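# Place the green foam block inside the tote near the door

## Task

Get the green foam block into the tote beside the door so that no part of it sticks out past the tote's rim. The robot must not tip over or finish leaning, or the task fails. The block has to stay there without the robot supporting it; if it only stays because the robot is holding or propping it, it does not count.

## Robot and tools

ROBOT. A Hello Robot Stretch 4 with a single arm: an omni-wheel base, a lift that slides up a mast, an arm that telescopes forward, a three-joint wrist (yaw, pitch, roll) and a two-finger gripper. It stands about 1.6 m tall, and the base rim lies within 0.23 m of the base origin. Cameras: head_camera, head_left_camera, head_right_camera (fisheye) and wrist_camera. A loose object may occasionally get a short push from outside.

FRAMES. Base frame: origin on the floor below the base centre, x ahead, y to the left, z upward. hand_pose is reported in this frame as a point between the open fingertips; with all wrist joints at zero its axes line up with the base frame, though the printed position can be a bit wrong. The odometry frame is the base frame as it was when the scene began.

execute_actions. Argument "actions" is a list holding exactly one action, or empty to just read state and images. "cameras" is an optional list of camera names (or "all"); left out or null gives all, [] gives none, and an unknown name rejects the call. An action contains "base", "joints" or both, plus optional "pace" and "contact_limits"; or else only "end_of_arm". Motions in one action begin together and may finish at different times.
- "base": one command, a relative offset from where the base last reported itself. {"translate_m": d}: straight drive in metres, forward positive, -2 to 2. {"strafe_m": d}: sideways in metres, left positive, -2 to 2. {"rotate_rad": d}: turn in place in radians, counter-clockwise (left) positive, -3.2 to 3.2.
- "joints": absolute targets by name. lift_m 0 to 1.2 m; arm_m 0 to 0.55 m (extension forward); wrist_yaw_rad -1.134 to 4.276 (0 ahead, positive left, 3.14 tucked back, beyond 3.4 the arm may block it); wrist_pitch_rad -1.117 to 4.259 (0 level, 1.57 pointing down); wrist_roll_rad -1.117 to 4.259 (0 fingers level, positive is clockwise viewed from behind); gripper_m -0.038 to 0.141 m, the fingertip gap (below 0 they squeeze each other). Done tolerances: lift and arm ±0.004, yaw and roll ±0.02, pitch ±0.05, gripper ±0.004. Targets outside a joint range get clipped and reported; any other bad value or unknown key rejects the call and nothing moves.
- "pace": "slow", "default", "fast" or "max"; base speeds 0.1/0.3/0.4/0.6 m/s and turns 1/2/3/4 rad/s. With lift above 0.2 the base is slowed further, down to 0.3 m/s and 1 rad/s at full height.
- "contact_limits": {"arm_m": value} from 0 (gentlest) to 0.75 (firmest), default 0.5; sets how hard the arm may push before it halts.
- {"end_of_arm": "enable_torque"} restarts wrist or gripper motors that shut off.
A joint or base omitted from an action may keep pushing toward its previous target unseen. No action runs beyond 15 s. At the start, lift_m 0.4 together with wrist_yaw_rad 0 unfolds the wrist.

wait: "seconds" 0 to 10; commands nothing and returns state and images. zoom_image: "camera" and "region" [x0, y0, x1, y1] in pixels of that camera's latest full image, top-left origin, at most 504x504. finished_scene: "scene" is the current scene number; it ends the scene permanently and reports success, so only call it when the block rests in the tote on its own.

RESULTS. base_status and joint_status describe how each motion ended: "done" (for the base, wheels turned the full amount even if slipping); "off_target" (stopped short, may still push); "contact_stop_at_<key>" (hit something; that part goes slack); "limit_stop_at_<name>" (built-in limit, e.g. own_body or tilt); "time_out"; "torque_fault" (a wrist/gripper motor went limp; send enable_torque). If one call reports a stop, the remaining calls in that same reply are skipped. on_its_own covers things not commanded; its "held at" is the held target, not the position. lidar_m: 12 distances in metres in 30-degree sectors, first straight ahead and then counter-clockwise (4th left, 7th behind, 10th right); "-" means nothing seen or closer than 0.25 m; misses glass, thin legs and much behind. wrist_depth_mm: 7x7 grid of median depths, 100 to 2000 mm, from the top left. base_odometry counts wheel turns only; heading -3.142 to 3.142, left positive. If turned_by_wheels and turned_by_imu differ by over about 0.1 rad, the base hit something or slipped. base_tilt in degrees (forward and right positive), with a fixed bias up to about 1.5. motor_effort in percent, positive toward larger joint values, peak in brackets; wheel positive means turning right. A carried load in a level gripper shifts wrist_pitch effort away from 0.

GRIPPING. Command a gap smaller than the block's width; a smaller value squeezes harder and pulls the object inward. Neither the gripper reading nor "done" proves a grasp; check gripper effort and the wrist camera.

AVOID. Tipping: driving or turning with over 1 kg held and arm_m beyond 0.2, especially fast, or steady pushing with a high gripper. Leaning over 6 degrees triggers limit_stop_at_tilt and goes slack. Tilting the gripper up (pitch below -0.2) while rolled (roll below -0.4 or above 4) can hit the body. Pressing fingertips into surfaces, dropping the block, slamming or shoving hard all hurt the result. The robot keeps its last command while you think, so keep replies short. Quicker robot motion is better.

Each tool is called after "Request:" by a JSON object that holds its "method" and its "body".

## Session

Request:
{"method": "execute_actions", "body": {"actions": []}}

Scene clock: 0.00 s.
base_odometry: x=+0.000 y=+0.000 heading=+0.000 (m, m, rad; odometry frame)
turned_by_wheels: +0.000 (rad since the last result)
turned_by_imu: +0.000 (rad since the last result)
base_tilt: forward=-0.2 right=-0.1 (deg)
lidar_m: 1.23 0.92 0.87 0.94 1.26 2.11 1.17 0.83 0.81 0.86 1.24 1.27
base_status: not commanded
joint_positions: lift_m=+0.285 arm_m=+0.003 wrist_yaw_rad=+3.030 wrist_pitch_rad=-0.004 wrist_roll_rad=+0.000 gripper_m=+0.057
joint_status: not commanded
motor_effort: lift_m=+18 arm_m=+0 wrist_yaw_rad=+0 wrist_pitch_rad=-6 wrist_roll_rad=-1 gripper_m=-1 wheel_0=+0 wheel_1=+0 wheel_2=+0 (%)
hand_pose: x=-0.1033 y=+0.1189 z=+0.4639 quat_wxyz=(+0.056, +0.002, +0.000, +0.998) (m; base frame)
wrist_depth_mm: 135 142 - - - 1983 1921 / 108 139 - - - - 1863 / 113 140 - - - 1983 1863 / 131 164 - - - - 1921 / 917 1182 1537 - - - 1921 / 946 1182 193 1661 196 1499 1366 / 917 1025 1138 - 1138 991 1025
pictures: head_camera, head_left_camera, head_right_camera, wrist_camera
Images, in order (width x height): head_camera 420x560, head_left_camera 420x672, head_right_camera 420x672, wrist_camera 616x392.

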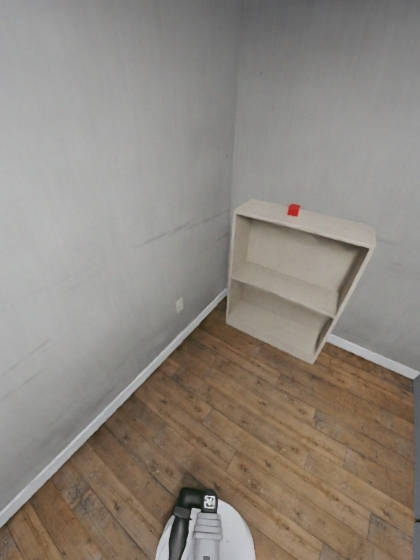

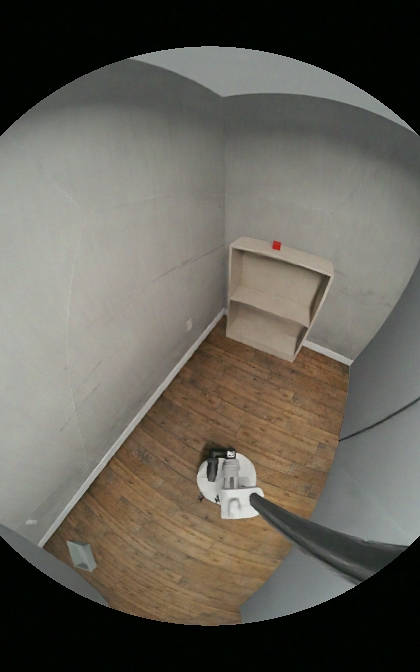

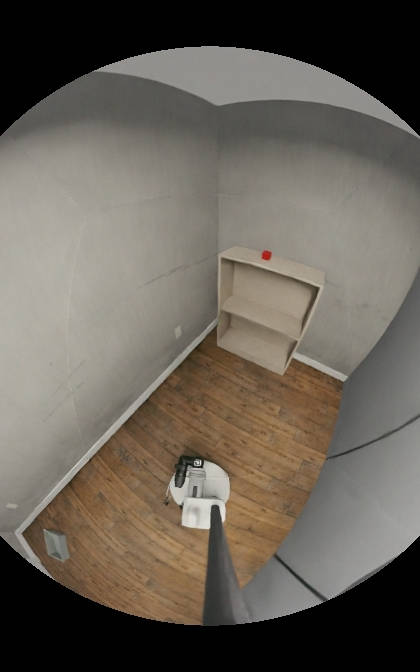

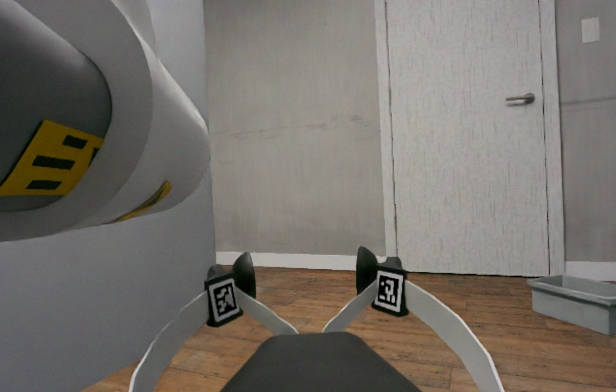

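Request:
{"method": "execute_actions", "body": {"actions": [{"base": {"rotate_rad": 2.7}, "joints": {"lift_m": 0.4, "wrist_yaw_rad": 0}, "pace": "fast"}]}}

Scene clock: 4.30 s.
base_odometry: x=+0.000 y=+0.000 heading=+2.700 (m, m, rad; odometry frame)
turned_by_wheels: +2.700 (rad since the last result)
turned_by_imu: +2.664 (rad since the last result)
base_tilt: forward=-0.3 right=-0.1 (deg)
lidar_m: 2.12 1.09 0.85 0.82 0.88 1.35 1.29 1.17 0.87 0.87 0.95 1.42
base_status: done
joint_positions: lift_m=+0.400 arm_m=+0.003 wrist_yaw_rad=+0.001 wrist_pitch_rad=-0.004 wrist_roll_rad=+0.000 gripper_m=+0.057
joint_status: all done
motor_effort: lift_m=+19(18) arm_m=+0(0) wrist_yaw_rad=-1(6) wrist_pitch_rad=-5(6) wrist_roll_rad=+0(0) gripper_m=-2(3) wheel_0=+0(11) wheel_1=+0(10) wheel_2=+0(9) (%)
hand_pose: x=+0.4622 y=-0.0873 z=+0.5792 quat_wxyz=(+1.000, +0.000, -0.002, +0.000) (m; base frame)
wrist_depth_mm: - - 1983 1921 1983 1863 1308 / - 1983 - 1921 1921 1863 1366 / - - - 1921 1983 1863 1366 / - - - 1921 1983 1921 1397 / - - - 1983 1863 1921 1430 / - - 193 - 196 1708 1397 / 1336 1336 1397 - 1336 1160 1205
pictures: head_camera, head_left_camera, head_right_camera, wrist_camera
Images, in order (width x height): head_camera 420x560, head_left_camera 420x672, head_right_camera 420x672, wrist_camera 616x392.

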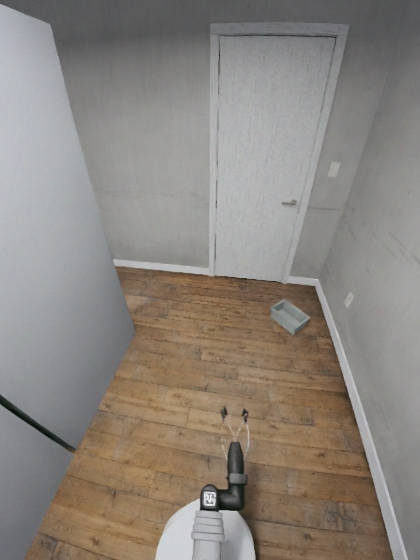

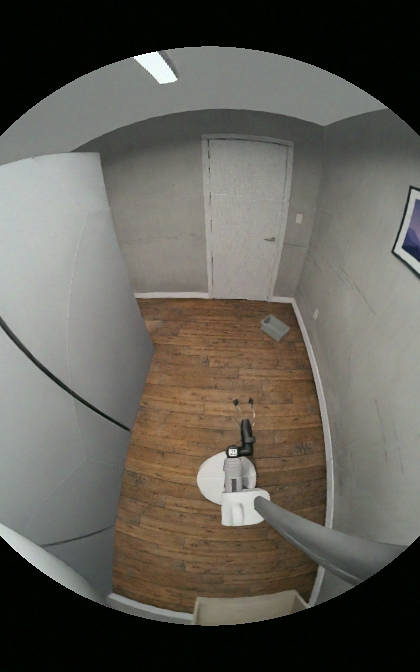

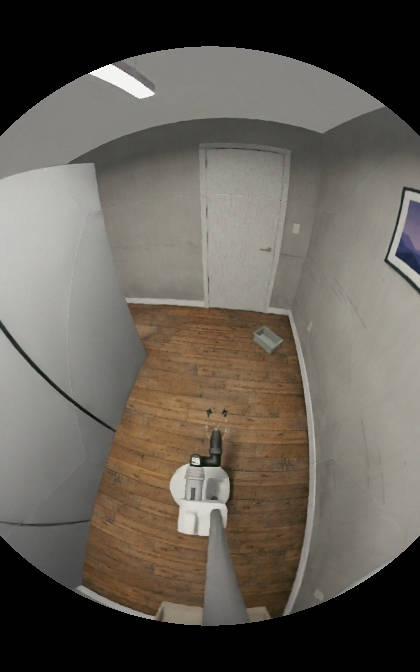

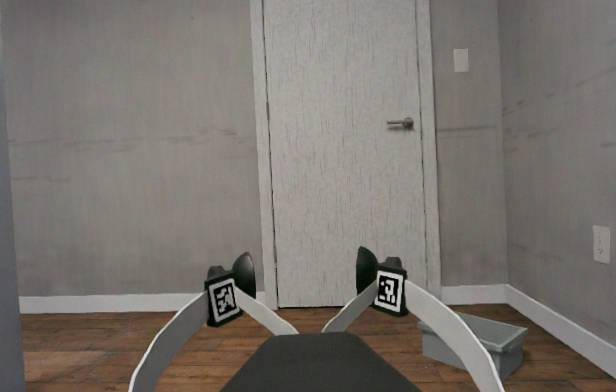

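Request:
{"method": "execute_actions", "body": {"actions": [{"base": {"translate_m": 1.75}, "joints": {"wrist_yaw_rad": 1.5}, "pace": "max"}]}}

Scene clock: 13.57 s.
base_odometry: x=-1.582 y=+0.747 heading=+2.700 (m, m, rad; odometry frame)
turned_by_wheels: +0.000 (rad since the last result)
turned_by_imu: -0.007 (rad since the last result)
base_tilt: forward=-0.2 right=-0.2 (deg)
lidar_m: 0.38 0.38 0.67 2.25 0.89 1.06 3.14 1.37 0.51 0.57 0.52 0.40
base_status: done
joint_positions: lift_m=+0.400 arm_m=+0.003 wrist_yaw_rad=+1.500 wrist_pitch_rad=-0.004 wrist_roll_rad=+0.000 gripper_m=+0.057
joint_status: all done
motor_effort: lift_m=+19(19) arm_m=+0(0) wrist_yaw_rad=+2(12) wrist_pitch_rad=-5(5) wrist_roll_rad=+0(0) gripper_m=-2(4) wheel_0=+0(7) wheel_1=+0(3) wheel_2=-1(13) (%)
hand_pose: x=+0.2814 y=+0.2815 z=+0.5793 quat_wxyz=(+0.732, +0.001, -0.001, +0.681) (m; base frame)
wrist_depth_mm: - - - - 647 340 244 / - - - - 683 343 248 / - - - - 699 351 252 / - - - - 723 357 254 / - - - - 574 364 257 / 1863 - 193 1983 196 342 260 / 1078 1308 1397 - 609 324 263
pictures: head_camera, head_left_camera, head_right_camera, wrist_camera
Images, in order (width x height): head_camera 420x560, head_left_camera 420x672, head_right_camera 420x672, wrist_camera 616x392.

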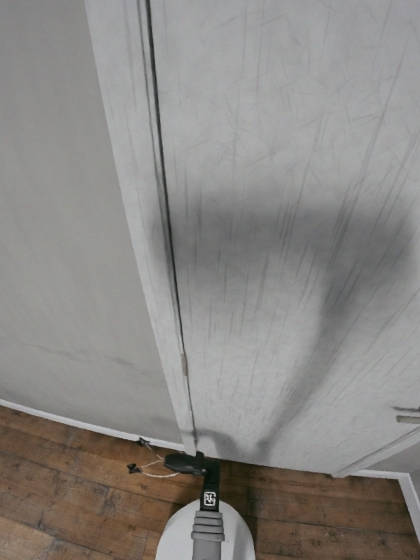

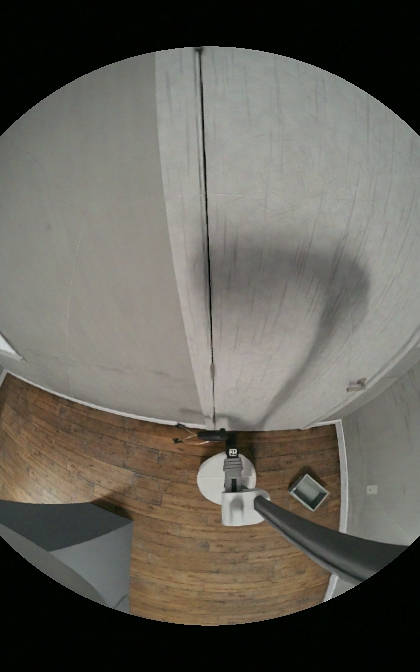

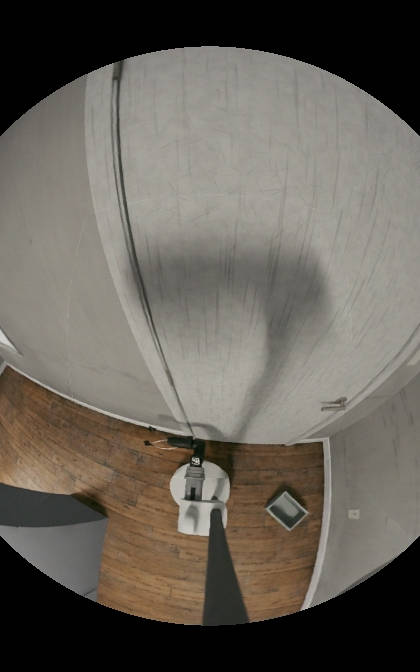

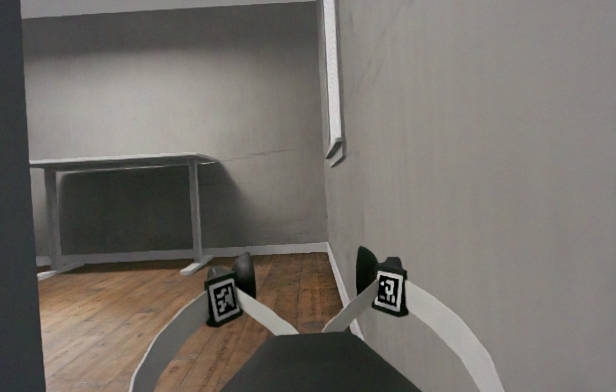

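Request:
{"method": "execute_actions", "body": {"actions": [{"base": {"rotate_rad": 1.6}, "pace": "fast"}]}}

Scene clock: 17.10 s.
base_odometry: x=-1.582 y=+0.747 heading=-1.983 (m, m, rad; odometry frame)
turned_by_wheels: +1.600 (rad since the last result)
turned_by_imu: +1.579 (rad since the last result)
base_tilt: forward=-0.2 right=-0.2 (deg)
lidar_m: 2.84 0.87 1.10 2.90 1.34 0.53 1.03 0.53 0.40 0.39 0.40 0.69
base_status: done
joint_positions: lift_m=+0.400 arm_m=+0.003 wrist_yaw_rad=+1.500 wrist_pitch_rad=-0.004 wrist_roll_rad=+0.000 gripper_m=+0.057
joint_status: not commanded
motor_effort: lift_m=+19(19) arm_m=+0(0) wrist_yaw_rad=+0(1) wrist_pitch_rad=-6(6) wrist_roll_rad=+0(2) gripper_m=-2(2) wheel_0=+0(11) wheel_1=+0(5) wheel_2=+2(8) (%)
hand_pose: x=+0.2813 y=+0.2816 z=+0.5793 quat_wxyz=(+0.732, +0.001, -0.001, +0.682) (m; base frame)
wrist_depth_mm: 1863 - - - 1921 931 627 / 1808 - - - - 946 634 / 1808 - - - - 976 654 / 1808 - - - - 976 654 / 1808 - - - 1661 1008 661 / 1708 - 193 - 196 931 668 / 1499 1336 1397 - 1430 891 683
pictures: head_camera, head_left_camera, head_right_camera, wrist_camera
Images, in order (width x height): head_camera 420x560, head_left_camera 420x672, head_right_camera 420x672, wrist_camera 616x392.

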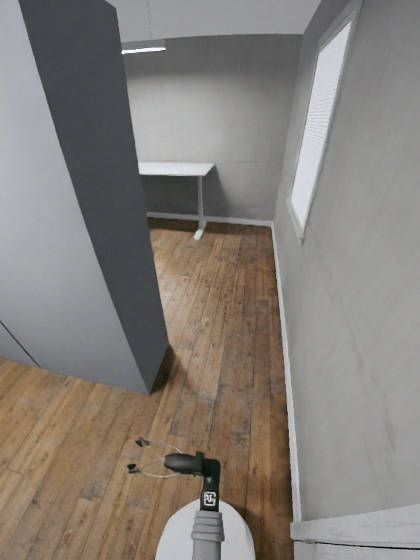

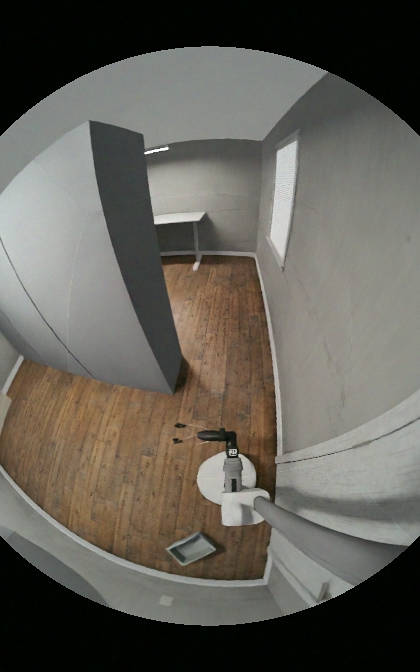

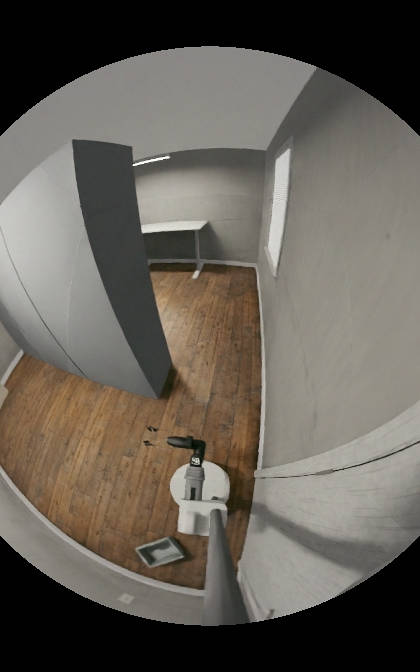

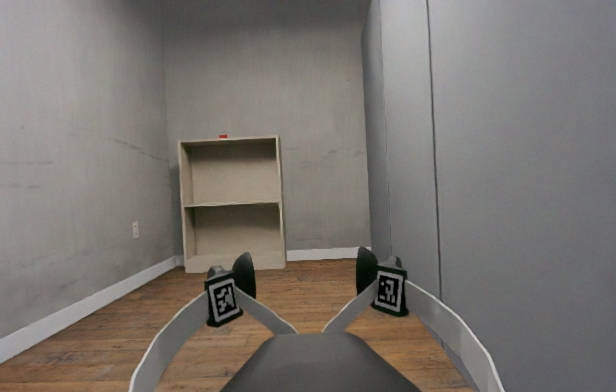

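Request:
{"method": "execute_actions", "body": {"actions": [{"base": {"rotate_rad": -0.13}, "joints": {"wrist_yaw_rad": 0}, "pace": "fast"}], "cameras": ["head_camera"]}}

Request:
{"method": "execute_actions", "body": {"actions": [{"base": {"translate_m": 1.8}, "joints": {"lift_m": 0.9}, "pace": "max"}]}}

Scene clock: 22.27 s.
base_odometry: x=-1.582 y=+0.747 heading=-2.113 (m, m, rad; odometry frame)
turned_by_wheels: -0.130 (rad since the last result)
turned_by_imu: -0.128 (rad since the last result)
base_tilt: forward=-0.2 right=-0.2 (deg)
lidar_m: 1.53 0.87 0.97 2.54 1.50 0.66 0.67 0.56 0.42 0.37 0.36 0.58
base_status: done
joint_positions: lift_m=+0.400 arm_m=+0.003 wrist_yaw_rad=+0.001 wrist_pitch_rad=-0.004 wrist_roll_rad=+0.000 gripper_m=+0.057
joint_status: all done
motor_effort: lift_m=+19(19) arm_m=+0(0) wrist_yaw_rad=-2(8) wrist_pitch_rad=-6(6) wrist_roll_rad=-1(0) gripper_m=-2(2) wheel_0=+1(6) wheel_1=+0(9) wheel_2=-1(7) (%)
hand_pose: x=+0.4622 y=-0.0873 z=+0.5793 quat_wxyz=(+1.000, +0.000, -0.002, +0.000) (m; base frame)
wrist_depth_mm: - - - - 1182 634 459 / - - - - 1205 647 459 / - - - - 1229 661 466 / - - - - 1281 668 469 / - - - - 1025 668 477 / 1808 - 193 - 196 647 480 / 904 1336 1397 - 1098 609 484
pictures: head_camera
Images, in order (width x height): head_camera 420x560.

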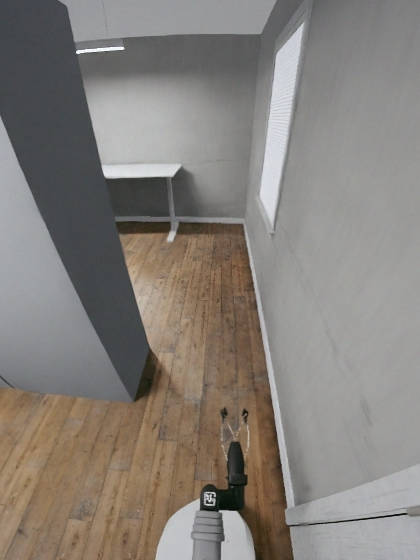

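Scene clock: 27.17 s.
base_odometry: x=-2.511 y=-0.794 heading=-2.113 (m, m, rad; odometry frame)
turned_by_wheels: +0.000 (rad since the last result)
turned_by_imu: -0.007 (rad since the last result)
base_tilt: forward=-0.2 right=-0.3 (deg)
lidar_m: 1.33 1.30 1.52 2.57 0.95 0.87 1.66 0.56 0.36 0.31 0.31 0.46
base_status: done
joint_positions: lift_m=+0.900 arm_m=+0.003 wrist_yaw_rad=+0.000 wrist_pitch_rad=-0.004 wrist_roll_rad=+0.000 gripper_m=+0.057
joint_status: all done
motor_effort: lift_m=+19(19) arm_m=+0(0) wrist_yaw_rad=+0(1) wrist_pitch_rad=-5(6) wrist_roll_rad=+0(0) gripper_m=-3(0) wheel_0=-1(8) wheel_1=-1(5) wheel_2=-1(12) (%)
hand_pose: x=+0.4622 y=-0.0874 z=+1.0793 quat_wxyz=(+1.000, +0.000, -0.002, +0.000) (m; base frame)
wrist_depth_mm: 1661 1708 1708 1708 991 544 389 / 1661 1661 1661 1661 1008 559 392 / 1708 1708 1708 1708 1042 569 394 / 1661 1708 1708 1708 1078 574 402 / 1576 1708 1708 1756 878 580 407 / 1756 1708 193 1756 196 559 413 / 1708 1756 1808 - 931 496 413
pictures: head_camera, head_left_camera, head_right_camera, wrist_camera
Images, in order (width x height): head_camera 420x560, head_left_camera 420x672, head_right_camera 420x672, wrist_camera 616x392.

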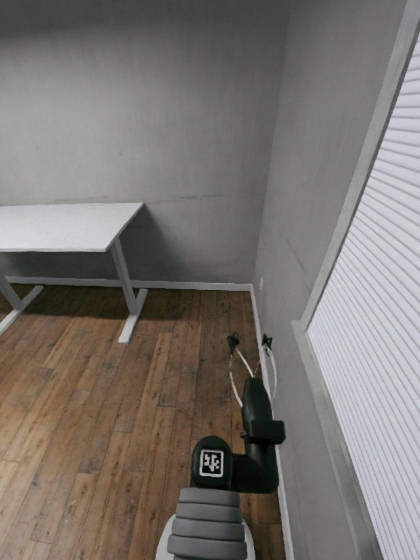

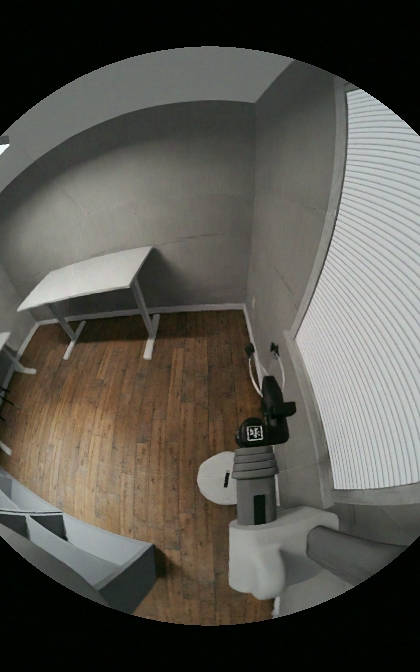

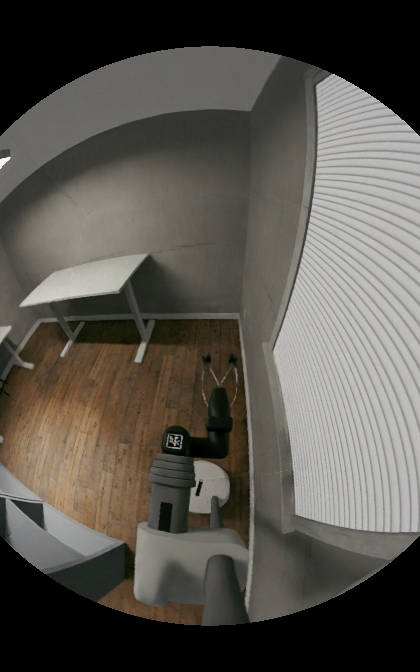

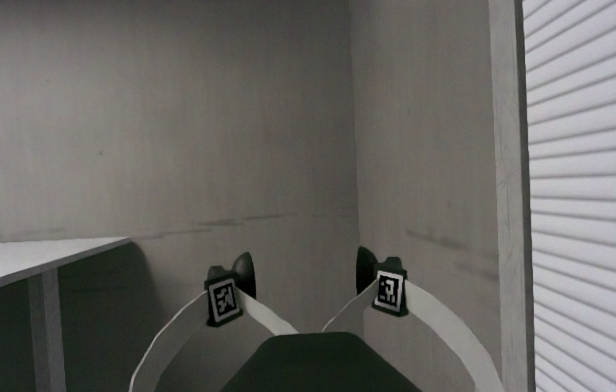

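Request:
{"method": "execute_actions", "body": {"actions": [{"base": {"rotate_rad": 1.65}, "pace": "fast"}]}}

Scene clock: 31.03 s.
base_odometry: x=-2.511 y=-0.794 heading=-0.463 (m, m, rad; odometry frame)
turned_by_wheels: +1.650 (rad since the last result)
turned_by_imu: +1.628 (rad since the last result)
base_tilt: forward=-0.3 right=-0.2 (deg)
lidar_m: 2.18 0.84 0.84 1.28 0.52 0.35 0.30 0.38 0.53 1.86 1.29 1.68
base_status: done
joint_positions: lift_m=+0.900 arm_m=+0.003 wrist_yaw_rad=+0.000 wrist_pitch_rad=-0.004 wrist_roll_rad=+0.000 gripper_m=+0.057
joint_status: not commanded
motor_effort: lift_m=+19(19) arm_m=+0(0) wrist_yaw_rad=+0(1) wrist_pitch_rad=-5(5) wrist_roll_rad=+0(0) gripper_m=-6(4) wheel_0=-1(8) wheel_1=+0(7) wheel_2=+0(6) (%)
hand_pose: x=+0.4622 y=-0.0874 z=+1.0793 quat_wxyz=(+1.000, +0.000, -0.002, +0.000) (m; base frame)
wrist_depth_mm: 1281 1708 - - - - - / 1182 - - - - - - / 1281 1921 - - - - - / 1281 - - - - - - / 1281 1618 - - - - - / 1281 1661 193 - 196 - - / 1308 1308 - - - - -
pictures: head_camera, head_left_camera, head_right_camera, wrist_camera
Images, in order (width x height): head_camera 420x560, head_left_camera 420x672, head_right_camera 420x672, wrist_camera 616x392.

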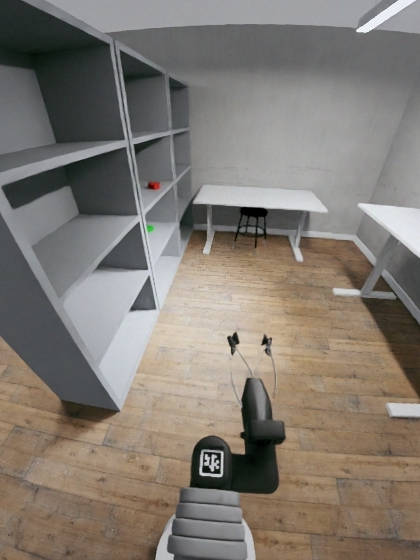

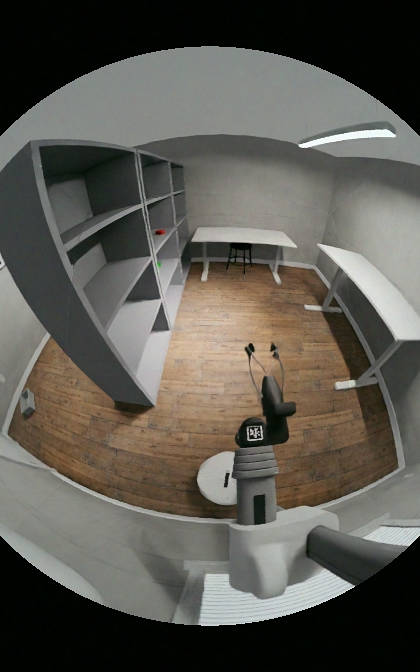

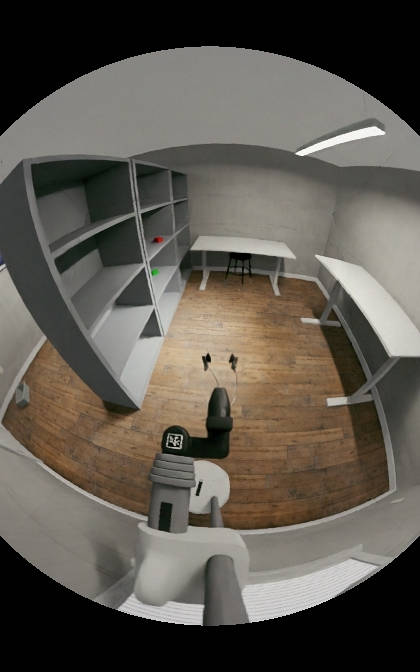

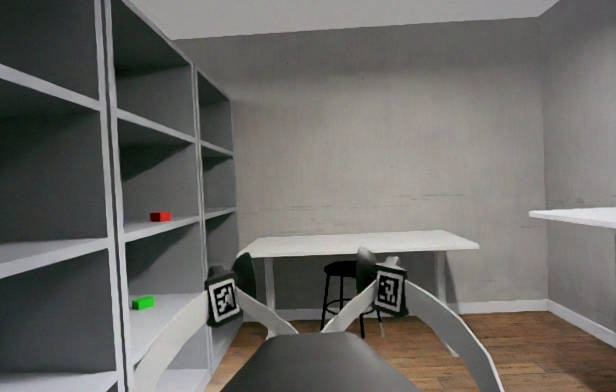

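Request:
{"method": "execute_actions", "body": {"actions": [{"base": {"rotate_rad": 1.45}, "joints": {"lift_m": 0.42, "gripper_m": 0.13}, "pace": "fast"}], "cameras": ["head_camera"]}}

Scene clock: 40.13 s.
base_odometry: x=-2.511 y=-0.794 heading=+0.987 (m, m, rad; odometry frame)
turned_by_wheels: +1.450 (rad since the last result)
turned_by_imu: +1.431 (rad since the last result)
base_tilt: forward=-0.3 right=-0.3 (deg)
lidar_m: 1.95 0.59 0.34 0.30 0.34 0.44 1.19 1.31 1.52 2.58 1.00 0.89
base_status: done
joint_positions: lift_m=+0.420 arm_m=+0.003 wrist_yaw_rad=+0.000 wrist_pitch_rad=-0.004 wrist_roll_rad=+0.000 gripper_m=+0.130
joint_status: all done
motor_effort: lift_m=+16(15) arm_m=+0(0) wrist_yaw_rad=+0(0) wrist_pitch_rad=-5(5) wrist_roll_rad=+0(1) gripper_m=-1(1) wheel_0=+0(6) wheel_1=+0(2) wheel_2=+1(6) (%)
hand_pose: x=+0.4622 y=-0.0874 z=+0.5995 quat_wxyz=(+1.000, +0.000, -0.002, +0.000) (m; base frame)
wrist_depth_mm: 809 1366 - - - 831 609 / 809 1336 - - - 842 603 / 798 1308 - - - 854 621 / 778 1281 - - - 878 621 / 778 1160 - - - 831 627 / 759 960 1808 - 1708 768 634 / 741 1098 1430 - 1430 917 640
pictures: head_camera
Images, in order (width x height): head_camera 420x560.

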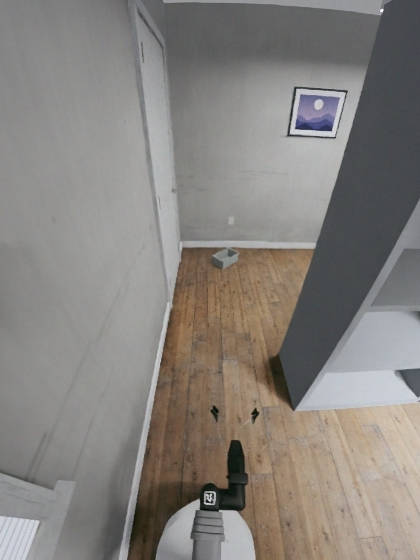

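Request:
{"method": "execute_actions", "body": {"actions": [{"base": {"strafe_m": -1.85}, "pace": "max"}], "cameras": ["head_camera", "wrist_camera"]}}

Scene clock: 46.43 s.
base_odometry: x=-0.968 y=-1.815 heading=+0.987 (m, m, rad; odometry frame)
turned_by_wheels: +0.000 (rad since the last result)
turned_by_imu: -0.002 (rad since the last result)
base_tilt: forward=-0.3 right=-0.4 (deg)
lidar_m: 0.76 0.78 1.06 2.17 1.56 1.04 0.96 0.97 0.77 0.72 0.74 0.81
base_status: done
joint_positions: lift_m=+0.420 arm_m=+0.003 wrist_yaw_rad=+0.000 wrist_pitch_rad=-0.004 wrist_roll_rad=+0.000 gripper_m=+0.130
joint_status: not commanded
motor_effort: lift_m=+18(18) arm_m=+0(0) wrist_yaw_rad=+0(0) wrist_pitch_rad=-6(5) wrist_roll_rad=-1(0) gripper_m=-1(3) wheel_0=+0(9) wheel_1=+1(12) wheel_2=+0(0) (%)
hand_pose: x=+0.4622 y=-0.0874 z=+0.5994 quat_wxyz=(+1.000, +0.000, -0.002, +0.000) (m; base frame)
wrist_depth_mm: 615 691 715 732 759 715 609 / 647 960 1008 1025 1042 788 609 / 640 991 1008 1042 1060 820 609 / 634 1008 1008 1025 1060 809 621 / 591 778 715 668 634 676 615 / 554 544 559 1025 1060 699 627 / 603 878 1008 - 1078 854 627
pictures: head_camera, wrist_camera
Images, in order (width x height): head_camera 420x560, wrist_camera 616x392.

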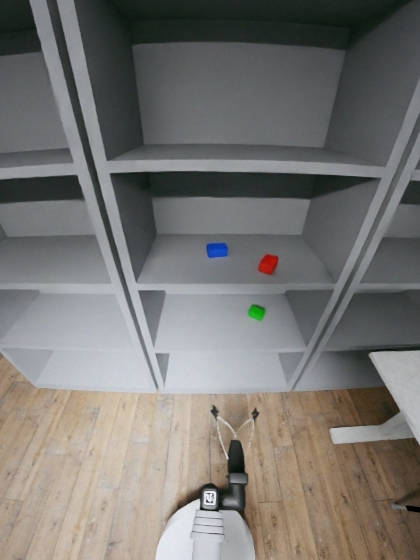

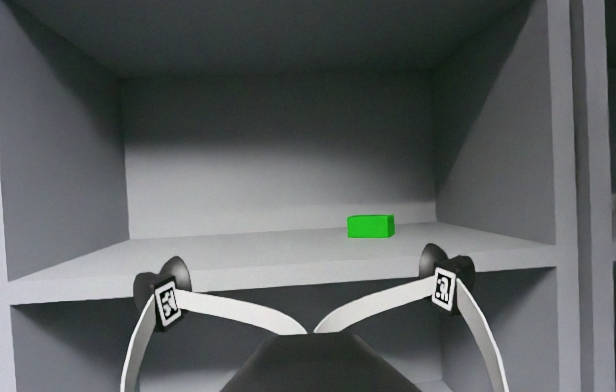

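Request:
{"method": "zoom_image", "body": {"camera": "wrist_camera", "region": [280, 170, 480, 300]}}

Request:
{"method": "zoom_image", "body": {"camera": "head_camera", "region": [180, 270, 340, 430]}}

Region (280, 170, 480, 300) of wrist_camera's 616x392 image, scaled by 2.520; it fills the top 328 rows of this view, and the rest is white.

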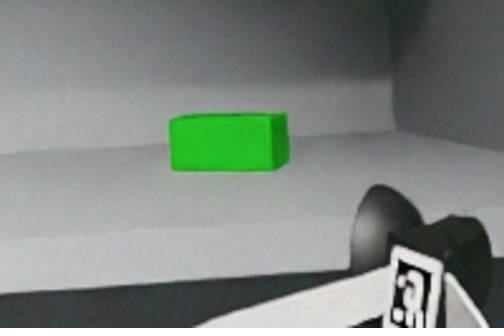

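Region (180, 270, 340, 430) of head_camera's 420x560 image, scaled by 3.150, with more detail than that image has.

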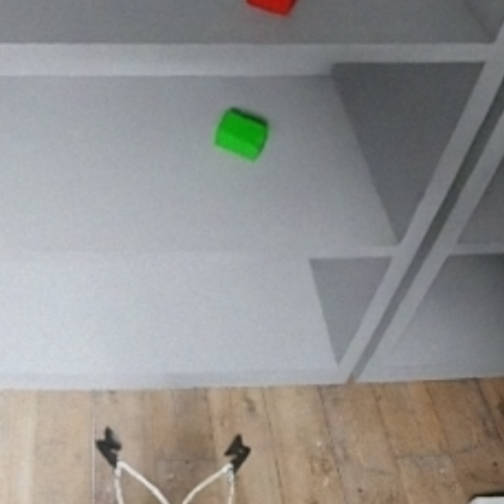

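Request:
{"method": "execute_actions", "body": {"actions": [{"base": {"translate_m": 0.3}, "joints": {"lift_m": 0.48, "wrist_yaw_rad": -0.35, "wrist_pitch_rad": 0.3, "gripper_m": 0.141, "arm_m": 0.12}, "pace": "fast"}], "cameras": ["head_camera", "wrist_camera"]}}

Scene clock: 62.30 s.
base_odometry: x=-0.802 y=-1.564 heading=+0.987 (m, m, rad; odometry frame)
turned_by_wheels: +0.000 (rad since the last result)
turned_by_imu: -0.002 (rad since the last result)
base_tilt: forward=-0.4 right=-0.4 (deg)
lidar_m: 0.45 0.48 0.62 2.22 2.26 1.36 1.26 1.12 0.76 0.69 0.74 0.51
base_status: done
joint_positions: lift_m=+0.480 arm_m=+0.119 wrist_yaw_rad=-0.350 wrist_pitch_rad=+0.302 wrist_roll_rad=+0.000 gripper_m=+0.141
joint_status: all done
motor_effort: lift_m=+20(25) arm_m=+7(9) wrist_yaw_rad=-1(6) wrist_pitch_rad=-5(0) wrist_roll_rad=-1(1) gripper_m=+0(4) wheel_0=-1(2) wheel_1=-2(5) wheel_2=+1(11) (%)
hand_pose: x=+0.5185 y=-0.1765 z=+0.5723 quat_wxyz=(+0.974, +0.026, +0.148, -0.172) (m; base frame)
wrist_depth_mm: 484 530 580 634 580 436 364 / 500 554 603 676 603 452 373 / 521 564 627 683 621 469 384 / 517 504 452 436 462 442 384 / 349 343 338 330 324 317 336 / 263 211 236 253 253 315 418 / 212 209 208 - 668 535 433
pictures: head_camera, wrist_camera
Images, in order (width x height): head_camera 420x560, wrist_camera 616x392.

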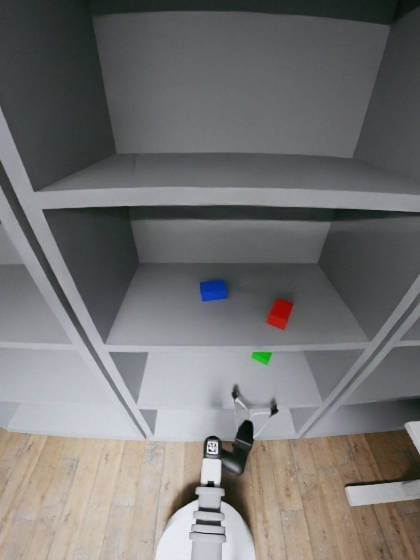

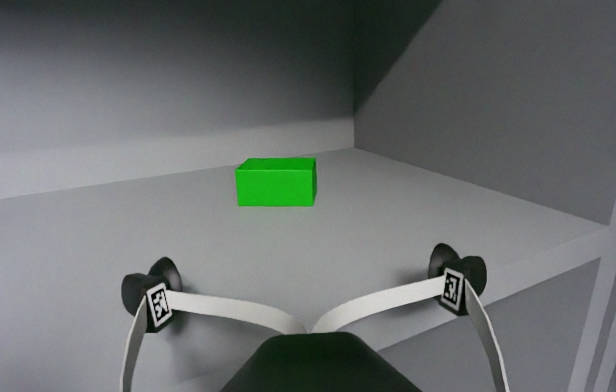

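Request:
{"method": "execute_actions", "body": {"actions": [{"base": {"strafe_m": -0.045}, "joints": {"lift_m": 0.472, "arm_m": 0.27}}], "cameras": ["wrist_camera"]}}

Scene clock: 71.63 s.
base_odometry: x=-0.765 y=-1.589 heading=+0.986 (m, m, rad; odometry frame)
turned_by_wheels: +0.000 (rad since the last result)
turned_by_imu: +0.000 (rad since the last result)
base_tilt: forward=-0.3 right=-0.3 (deg)
lidar_m: 0.46 0.48 0.66 2.26 2.31 1.40 1.28 1.09 0.70 0.64 0.67 0.49
base_status: done
joint_positions: lift_m=+0.472 arm_m=+0.269 wrist_yaw_rad=-0.350 wrist_pitch_rad=+0.302 wrist_roll_rad=+0.000 gripper_m=+0.141
joint_status: all done
motor_effort: lift_m=+16(23) arm_m=+7(9) wrist_yaw_rad=+0(1) wrist_pitch_rad=-6(5) wrist_roll_rad=+0(1) gripper_m=+2(1) wheel_0=-1(11) wheel_1=+0(8) wheel_2=+1(1) (%)
hand_pose: x=+0.6684 y=-0.1765 z=+0.5646 quat_wxyz=(+0.974, +0.026, +0.148, -0.172) (m; base frame)
wrist_depth_mm: 373 402 442 492 500 377 314 / 382 418 459 508 517 392 320 / 394 436 480 535 535 402 330 / 407 436 466 314 436 394 340 / 330 324 290 283 307 300 294 / 250 211 223 238 216 214 230 / 200 198 197 - 198 183 187
pictures: wrist_camera
Images, in order (width x height): wrist_camera 616x392.

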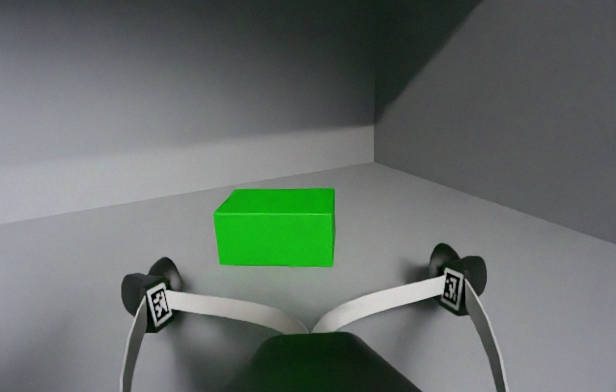

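Request:
{"method": "execute_actions", "body": {"actions": [{"joints": {"arm_m": 0.35}}], "cameras": ["wrist_camera"]}}

Scene clock: 74.87 s.
base_odometry: x=-0.765 y=-1.589 heading=+0.986 (m, m, rad; odometry frame)
turned_by_wheels: +0.000 (rad since the last result)
turned_by_imu: +0.000 (rad since the last result)
base_tilt: forward=-0.2 right=-0.3 (deg)
lidar_m: 0.44 0.46 0.67 2.24 2.33 1.37 1.28 1.06 0.70 0.65 0.68 0.49
base_status: not commanded
joint_positions: lift_m=+0.472 arm_m=+0.349 wrist_yaw_rad=-0.350 wrist_pitch_rad=+0.302 wrist_roll_rad=+0.000 gripper_m=+0.141
joint_status: all done
motor_effort: lift_m=+16(16) arm_m=+7(7) wrist_yaw_rad=-1(1) wrist_pitch_rad=-5(5) wrist_roll_rad=-1(0) gripper_m=+2(1) wheel_0=-1(1) wheel_1=+0(0) wheel_2=+0(1) (%)
hand_pose: x=+0.7484 y=-0.1766 z=+0.5646 quat_wxyz=(+0.974, +0.026, +0.148, -0.172) (m; base frame)
wrist_depth_mm: 309 336 368 407 442 373 307 / 319 349 384 427 466 382 317 / 330 362 402 445 488 397 324 / 343 375 410 442 436 392 334 / 332 325 303 215 243 298 294 / 249 211 221 211 215 213 229 / 200 196 196 - 198 182 187
pictures: wrist_camera
Images, in order (width x height): wrist_camera 616x392.

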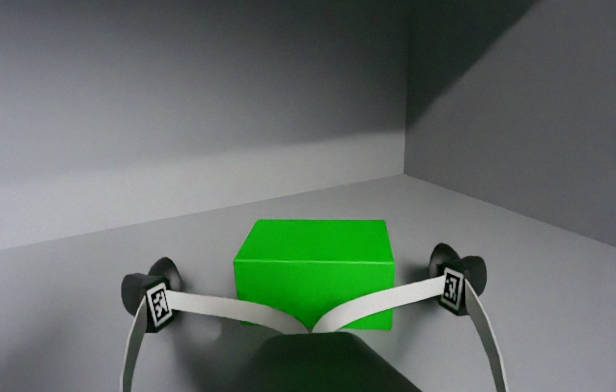

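Request:
{"method": "execute_actions", "body": {"actions": [{"joints": {"arm_m": 0.375}}], "cameras": []}}

Request:
{"method": "execute_actions", "body": {"actions": [{"joints": {"gripper_m": 0.05}}], "cameras": ["wrist_camera"]}}

Scene clock: 78.50 s.
base_odometry: x=-0.765 y=-1.589 heading=+0.986 (m, m, rad; odometry frame)
turned_by_wheels: +0.000 (rad since the last result)
turned_by_imu: +0.000 (rad since the last result)
base_tilt: forward=-0.1 right=-0.3 (deg)
lidar_m: 0.46 0.49 0.65 2.26 2.32 1.36 1.28 1.07 0.72 0.65 0.68 0.49
base_status: not commanded
joint_positions: lift_m=+0.472 arm_m=+0.374 wrist_yaw_rad=-0.350 wrist_pitch_rad=+0.302 wrist_roll_rad=+0.000 gripper_m=+0.141
joint_status: all done
motor_effort: lift_m=+16(16) arm_m=+8(9) wrist_yaw_rad=+0(0) wrist_pitch_rad=-5(5) wrist_roll_rad=+0(0) gripper_m=-1(1) wheel_0=-1(1) wheel_1=+0(0) wheel_2=+1(1) (%)
hand_pose: x=+0.7734 y=-0.1766 z=+0.5646 quat_wxyz=(+0.974, +0.026, +0.148, -0.172) (m; base frame)
wrist_depth_mm: 287 315 347 379 424 368 306 / 298 325 359 399 445 384 314 / 310 338 375 413 466 394 320 / 322 351 389 418 439 389 330 / 320 325 319 215 225 298 296 / 249 211 201 191 195 213 229 / 200 197 196 - 198 183 186
pictures: none
No camera images: the call's "cameras" was empty. Leave "cameras" out to get every camera's image.

Scene clock: 80.43 s.
base_odometry: x=-0.765 y=-1.589 heading=+0.986 (m, m, rad; odometry frame)
turned_by_wheels: +0.000 (rad since the last result)
turned_by_imu: +0.000 (rad since the last result)
base_tilt: forward=-0.1 right=-0.2 (deg)
lidar_m: 0.45 0.49 0.62 2.25 2.29 1.37 1.27 1.03 0.71 0.66 0.65 0.53
base_status: not commanded
joint_positions: lift_m=+0.472 arm_m=+0.374 wrist_yaw_rad=-0.350 wrist_pitch_rad=+0.302 wrist_roll_rad=+0.000 gripper_m=+0.050
joint_status: all done
motor_effort: lift_m=+16(16) arm_m=+7(7) wrist_yaw_rad=+0(0) wrist_pitch_rad=-5(5) wrist_roll_rad=-1(1) gripper_m=-19(27) wheel_0=-1(1) wheel_1=+0(0) wheel_2=+0(1) (%)
hand_pose: x=+0.7734 y=-0.1766 z=+0.5646 quat_wxyz=(+0.974, +0.026, +0.148, -0.172) (m; base frame)
wrist_depth_mm: 287 315 347 379 424 368 304 / 298 325 357 399 445 382 314 / 310 340 373 418 466 392 322 / 320 349 389 415 439 392 330 / 320 322 240 207 217 300 296 / 249 236 186 185 181 213 229 / 199 190 196 - 190 182 186
pictures: wrist_camera
Images, in order (width x height): wrist_camera 616x392.

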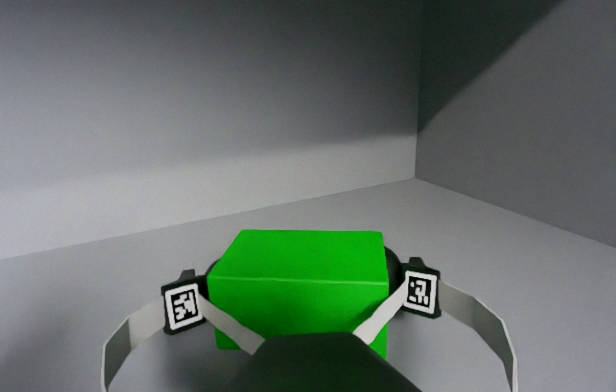

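Request:
{"method": "execute_actions", "body": {"actions": [{"base": {"translate_m": -0.22}, "joints": {"lift_m": 0.53, "arm_m": 0.0}}], "cameras": ["wrist_camera", "head_camera"]}}

Scene clock: 88.03 s.
base_odometry: x=-0.886 y=-1.773 heading=+0.987 (m, m, rad; odometry frame)
turned_by_wheels: +0.000 (rad since the last result)
turned_by_imu: +0.001 (rad since the last result)
base_tilt: forward=-0.3 right=-0.3 (deg)
lidar_m: 0.67 0.71 0.96 2.24 2.26 1.12 1.03 1.06 0.72 0.66 0.71 0.76
base_status: done
joint_positions: lift_m=+0.530 arm_m=+0.004 wrist_yaw_rad=-0.350 wrist_pitch_rad=+0.303 wrist_roll_rad=+0.000 gripper_m=+0.050
joint_status: all done
joint sent to its limit — the command would take arm_m past its lower limit, so that joint was sent only as far as its limit.
motor_effort: lift_m=+21(23) arm_m=-7(8) wrist_yaw_rad=+1(0) wrist_pitch_rad=-6(6) wrist_roll_rad=-1(1) gripper_m=-23(23) wheel_0=+0(7) wheel_1=+1(10) wheel_2=+0(8) (%)
hand_pose: x=+0.4036 y=-0.1766 z=+0.6220 quat_wxyz=(+0.973, +0.026, +0.148, -0.172) (m; base frame)
wrist_depth_mm: 750 820 891 798 609 1255 1182 / 778 842 946 842 634 1336 1255 / 798 866 960 878 668 1025 991 / 691 676 654 640 683 1464 1336 / 469 521 241 207 218 1366 1281 / 891 946 187 184 182 1008 1098 / 891 878 891 - 854 917 946
pictures: head_camera, wrist_camera
Images, in order (width x height): head_camera 420x560, wrist_camera 616x392.

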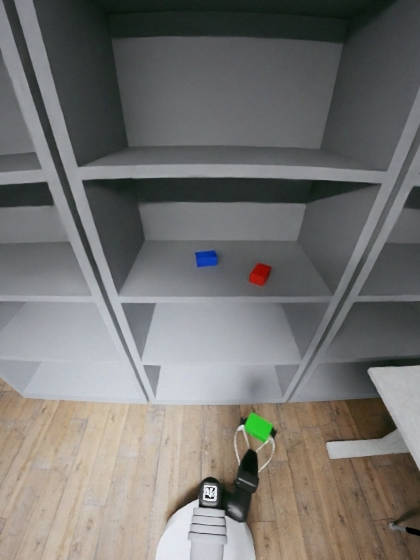

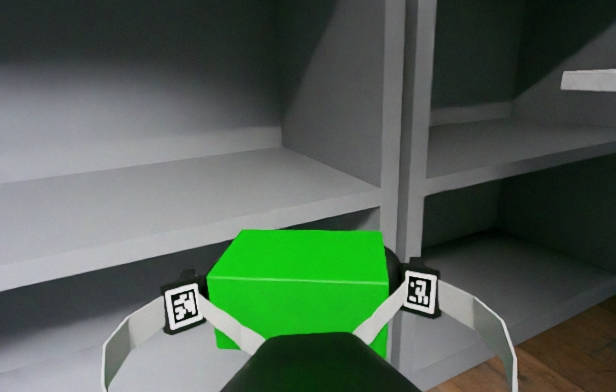

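Request:
{"method": "execute_actions", "body": {"actions": [{"base": {"strafe_m": 1.87}, "joints": {"lift_m": 0.42, "wrist_pitch_rad": 1.0, "wrist_yaw_rad": 0}, "pace": "max"}], "cameras": ["wrist_camera", "head_camera"]}}

Scene clock: 95.37 s.
base_odometry: x=-2.446 y=-0.741 heading=+0.987 (m, m, rad; odometry frame)
turned_by_wheels: +0.000 (rad since the last result)
turned_by_imu: +0.001 (rad since the last result)
base_tilt: forward=-0.3 right=-0.2 (deg)
lidar_m: 2.14 0.65 0.43 0.35 0.38 0.50 1.26 1.36 1.65 2.53 0.88 0.75
base_status: done
joint_positions: lift_m=+0.420 arm_m=+0.004 wrist_yaw_rad=+0.000 wrist_pitch_rad=+1.001 wrist_roll_rad=+0.000 gripper_m=+0.050
joint_status: all done
motor_effort: lift_m=+18(20) arm_m=-7(7) wrist_yaw_rad=+1(6) wrist_pitch_rad=-4(5) wrist_roll_rad=-1(0) gripper_m=-21(23) wheel_0=+1(12) wheel_1=-1(11) wheel_2=+1(1) (%)
hand_pose: x=+0.3303 y=-0.0875 z=+0.3553 quat_wxyz=(+0.877, +0.000, +0.480, +0.000) (m; base frame)
wrist_depth_mm: 831 946 931 917 917 798 580 / 798 831 831 831 820 788 580 / 741 750 750 741 741 723 634 / 683 676 676 676 676 668 676 / 621 615 240 206 217 615 615 / 574 559 186 184 182 549 569 / 530 521 525 - 530 517 525
pictures: head_camera, wrist_camera
Images, in order (width x height): head_camera 420x560, wrist_camera 616x392.

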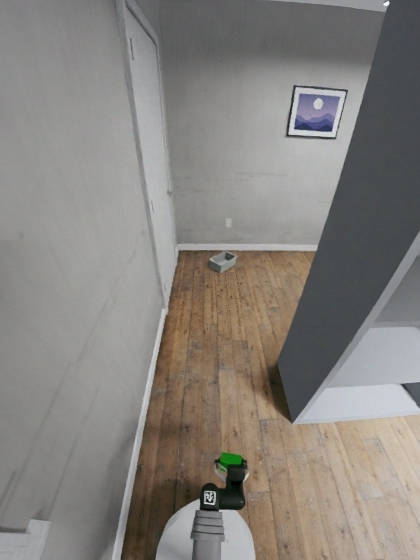

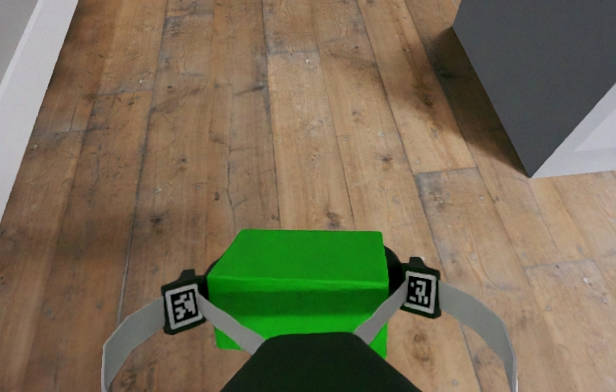

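Request:
{"method": "execute_actions", "body": {"actions": [{"base": {"translate_m": 1.75}, "pace": "max"}], "cameras": ["wrist_camera", "head_camera"]}}

Scene clock: 102.50 s.
base_odometry: x=-1.481 y=+0.719 heading=+0.987 (m, m, rad; odometry frame)
turned_by_wheels: +0.000 (rad since the last result)
turned_by_imu: -0.007 (rad since the last result)
base_tilt: forward=-0.3 right=-0.4 (deg)
lidar_m: 0.47 0.79 0.55 0.51 0.49 0.72 1.72 0.79 0.94 2.15 1.58 1.08
base_status: done
joint_positions: lift_m=+0.420 arm_m=+0.004 wrist_yaw_rad=+0.000 wrist_pitch_rad=+1.001 wrist_roll_rad=+0.000 gripper_m=+0.050
joint_status: not commanded
motor_effort: lift_m=+18(18) arm_m=-7(7) wrist_yaw_rad=+0(1) wrist_pitch_rad=-2(3) wrist_roll_rad=+0(1) gripper_m=-20(22) wheel_0=+0(8) wheel_1=-2(5) wheel_2=+0(14) (%)
hand_pose: x=+0.3303 y=-0.0874 z=+0.3553 quat_wxyz=(+0.877, +0.000, +0.480, +0.000) (m; base frame)
wrist_depth_mm: 788 809 831 878 891 891 891 / 842 831 831 798 820 820 820 / 750 750 683 715 741 741 741 / 676 661 668 661 683 676 668 / 621 621 240 207 218 615 615 / 569 554 187 185 182 554 569 / 530 521 525 - 530 521 521
pictures: head_camera, wrist_camera
Images, in order (width x height): head_camera 420x560, wrist_camera 616x392.

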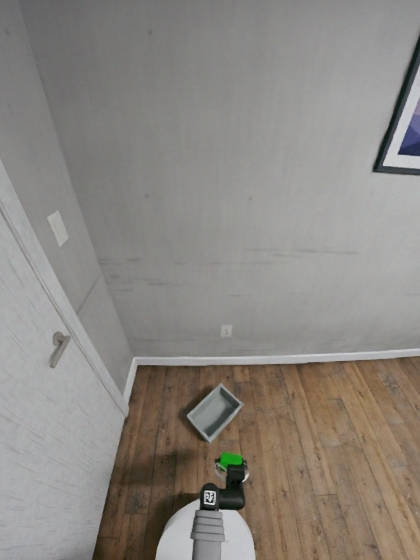

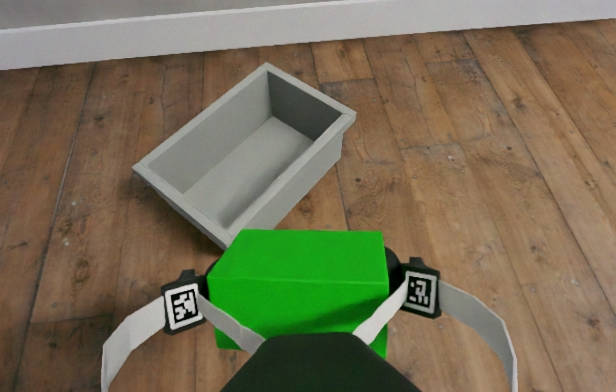

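Request:
{"method": "execute_actions", "body": {"actions": [{"base": {"strafe_m": 0.117}, "joints": {"lift_m": 0.34, "arm_m": 0.42, "wrist_pitch_rad": 1.8, "wrist_yaw_rad": 0.88}, "pace": "fast"}], "cameras": ["wrist_camera", "head_camera"]}}

Scene clock: 113.27 s.
base_odometry: x=-1.579 y=+0.783 heading=+0.987 (m, m, rad; odometry frame)
turned_by_wheels: +0.000 (rad since the last result)
turned_by_imu: +0.000 (rad since the last result)
base_tilt: forward=-0.2 right=-0.2 (deg)
lidar_m: 0.46 0.59 0.44 0.38 0.38 0.56 1.31 0.89 0.94 2.15 1.50 0.55
base_status: done
joint_positions: lift_m=+0.340 arm_m=+0.419 wrist_yaw_rad=+0.880 wrist_pitch_rad=+1.799 wrist_roll_rad=+0.000 gripper_m=+0.050
joint_status: all done
motor_effort: lift_m=+17(16) arm_m=+7(7) wrist_yaw_rad=+0(3) wrist_pitch_rad=+3(3) wrist_roll_rad=+0(0) gripper_m=-24(26) wheel_0=+2(12) wheel_1=-1(9) wheel_2=+0(2) (%)
hand_pose: x=+0.6154 y=-0.1061 z=+0.2374 quat_wxyz=(+0.563, -0.334, +0.708, +0.265) (m; base frame)
wrist_depth_mm: 402 404 410 410 413 413 413 / 415 418 421 421 424 427 433 / 433 433 430 436 442 384 449 / 449 452 445 455 455 387 469 / 466 469 239 207 218 418 488 / 488 480 187 185 182 387 504 / 500 508 512 - 525 521 530
pictures: head_camera, wrist_camera
Images, in order (width x height): head_camera 420x560, wrist_camera 616x392.

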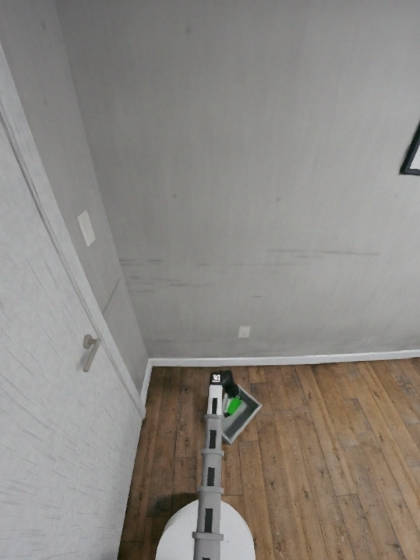

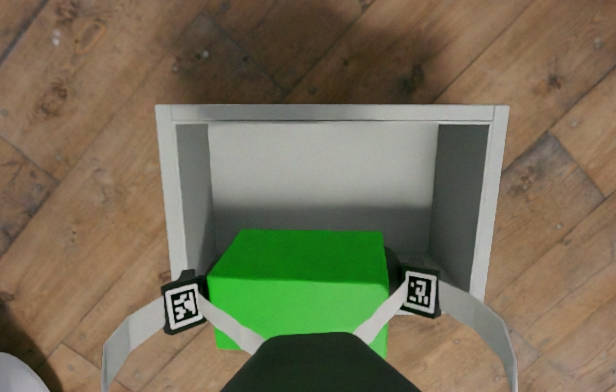

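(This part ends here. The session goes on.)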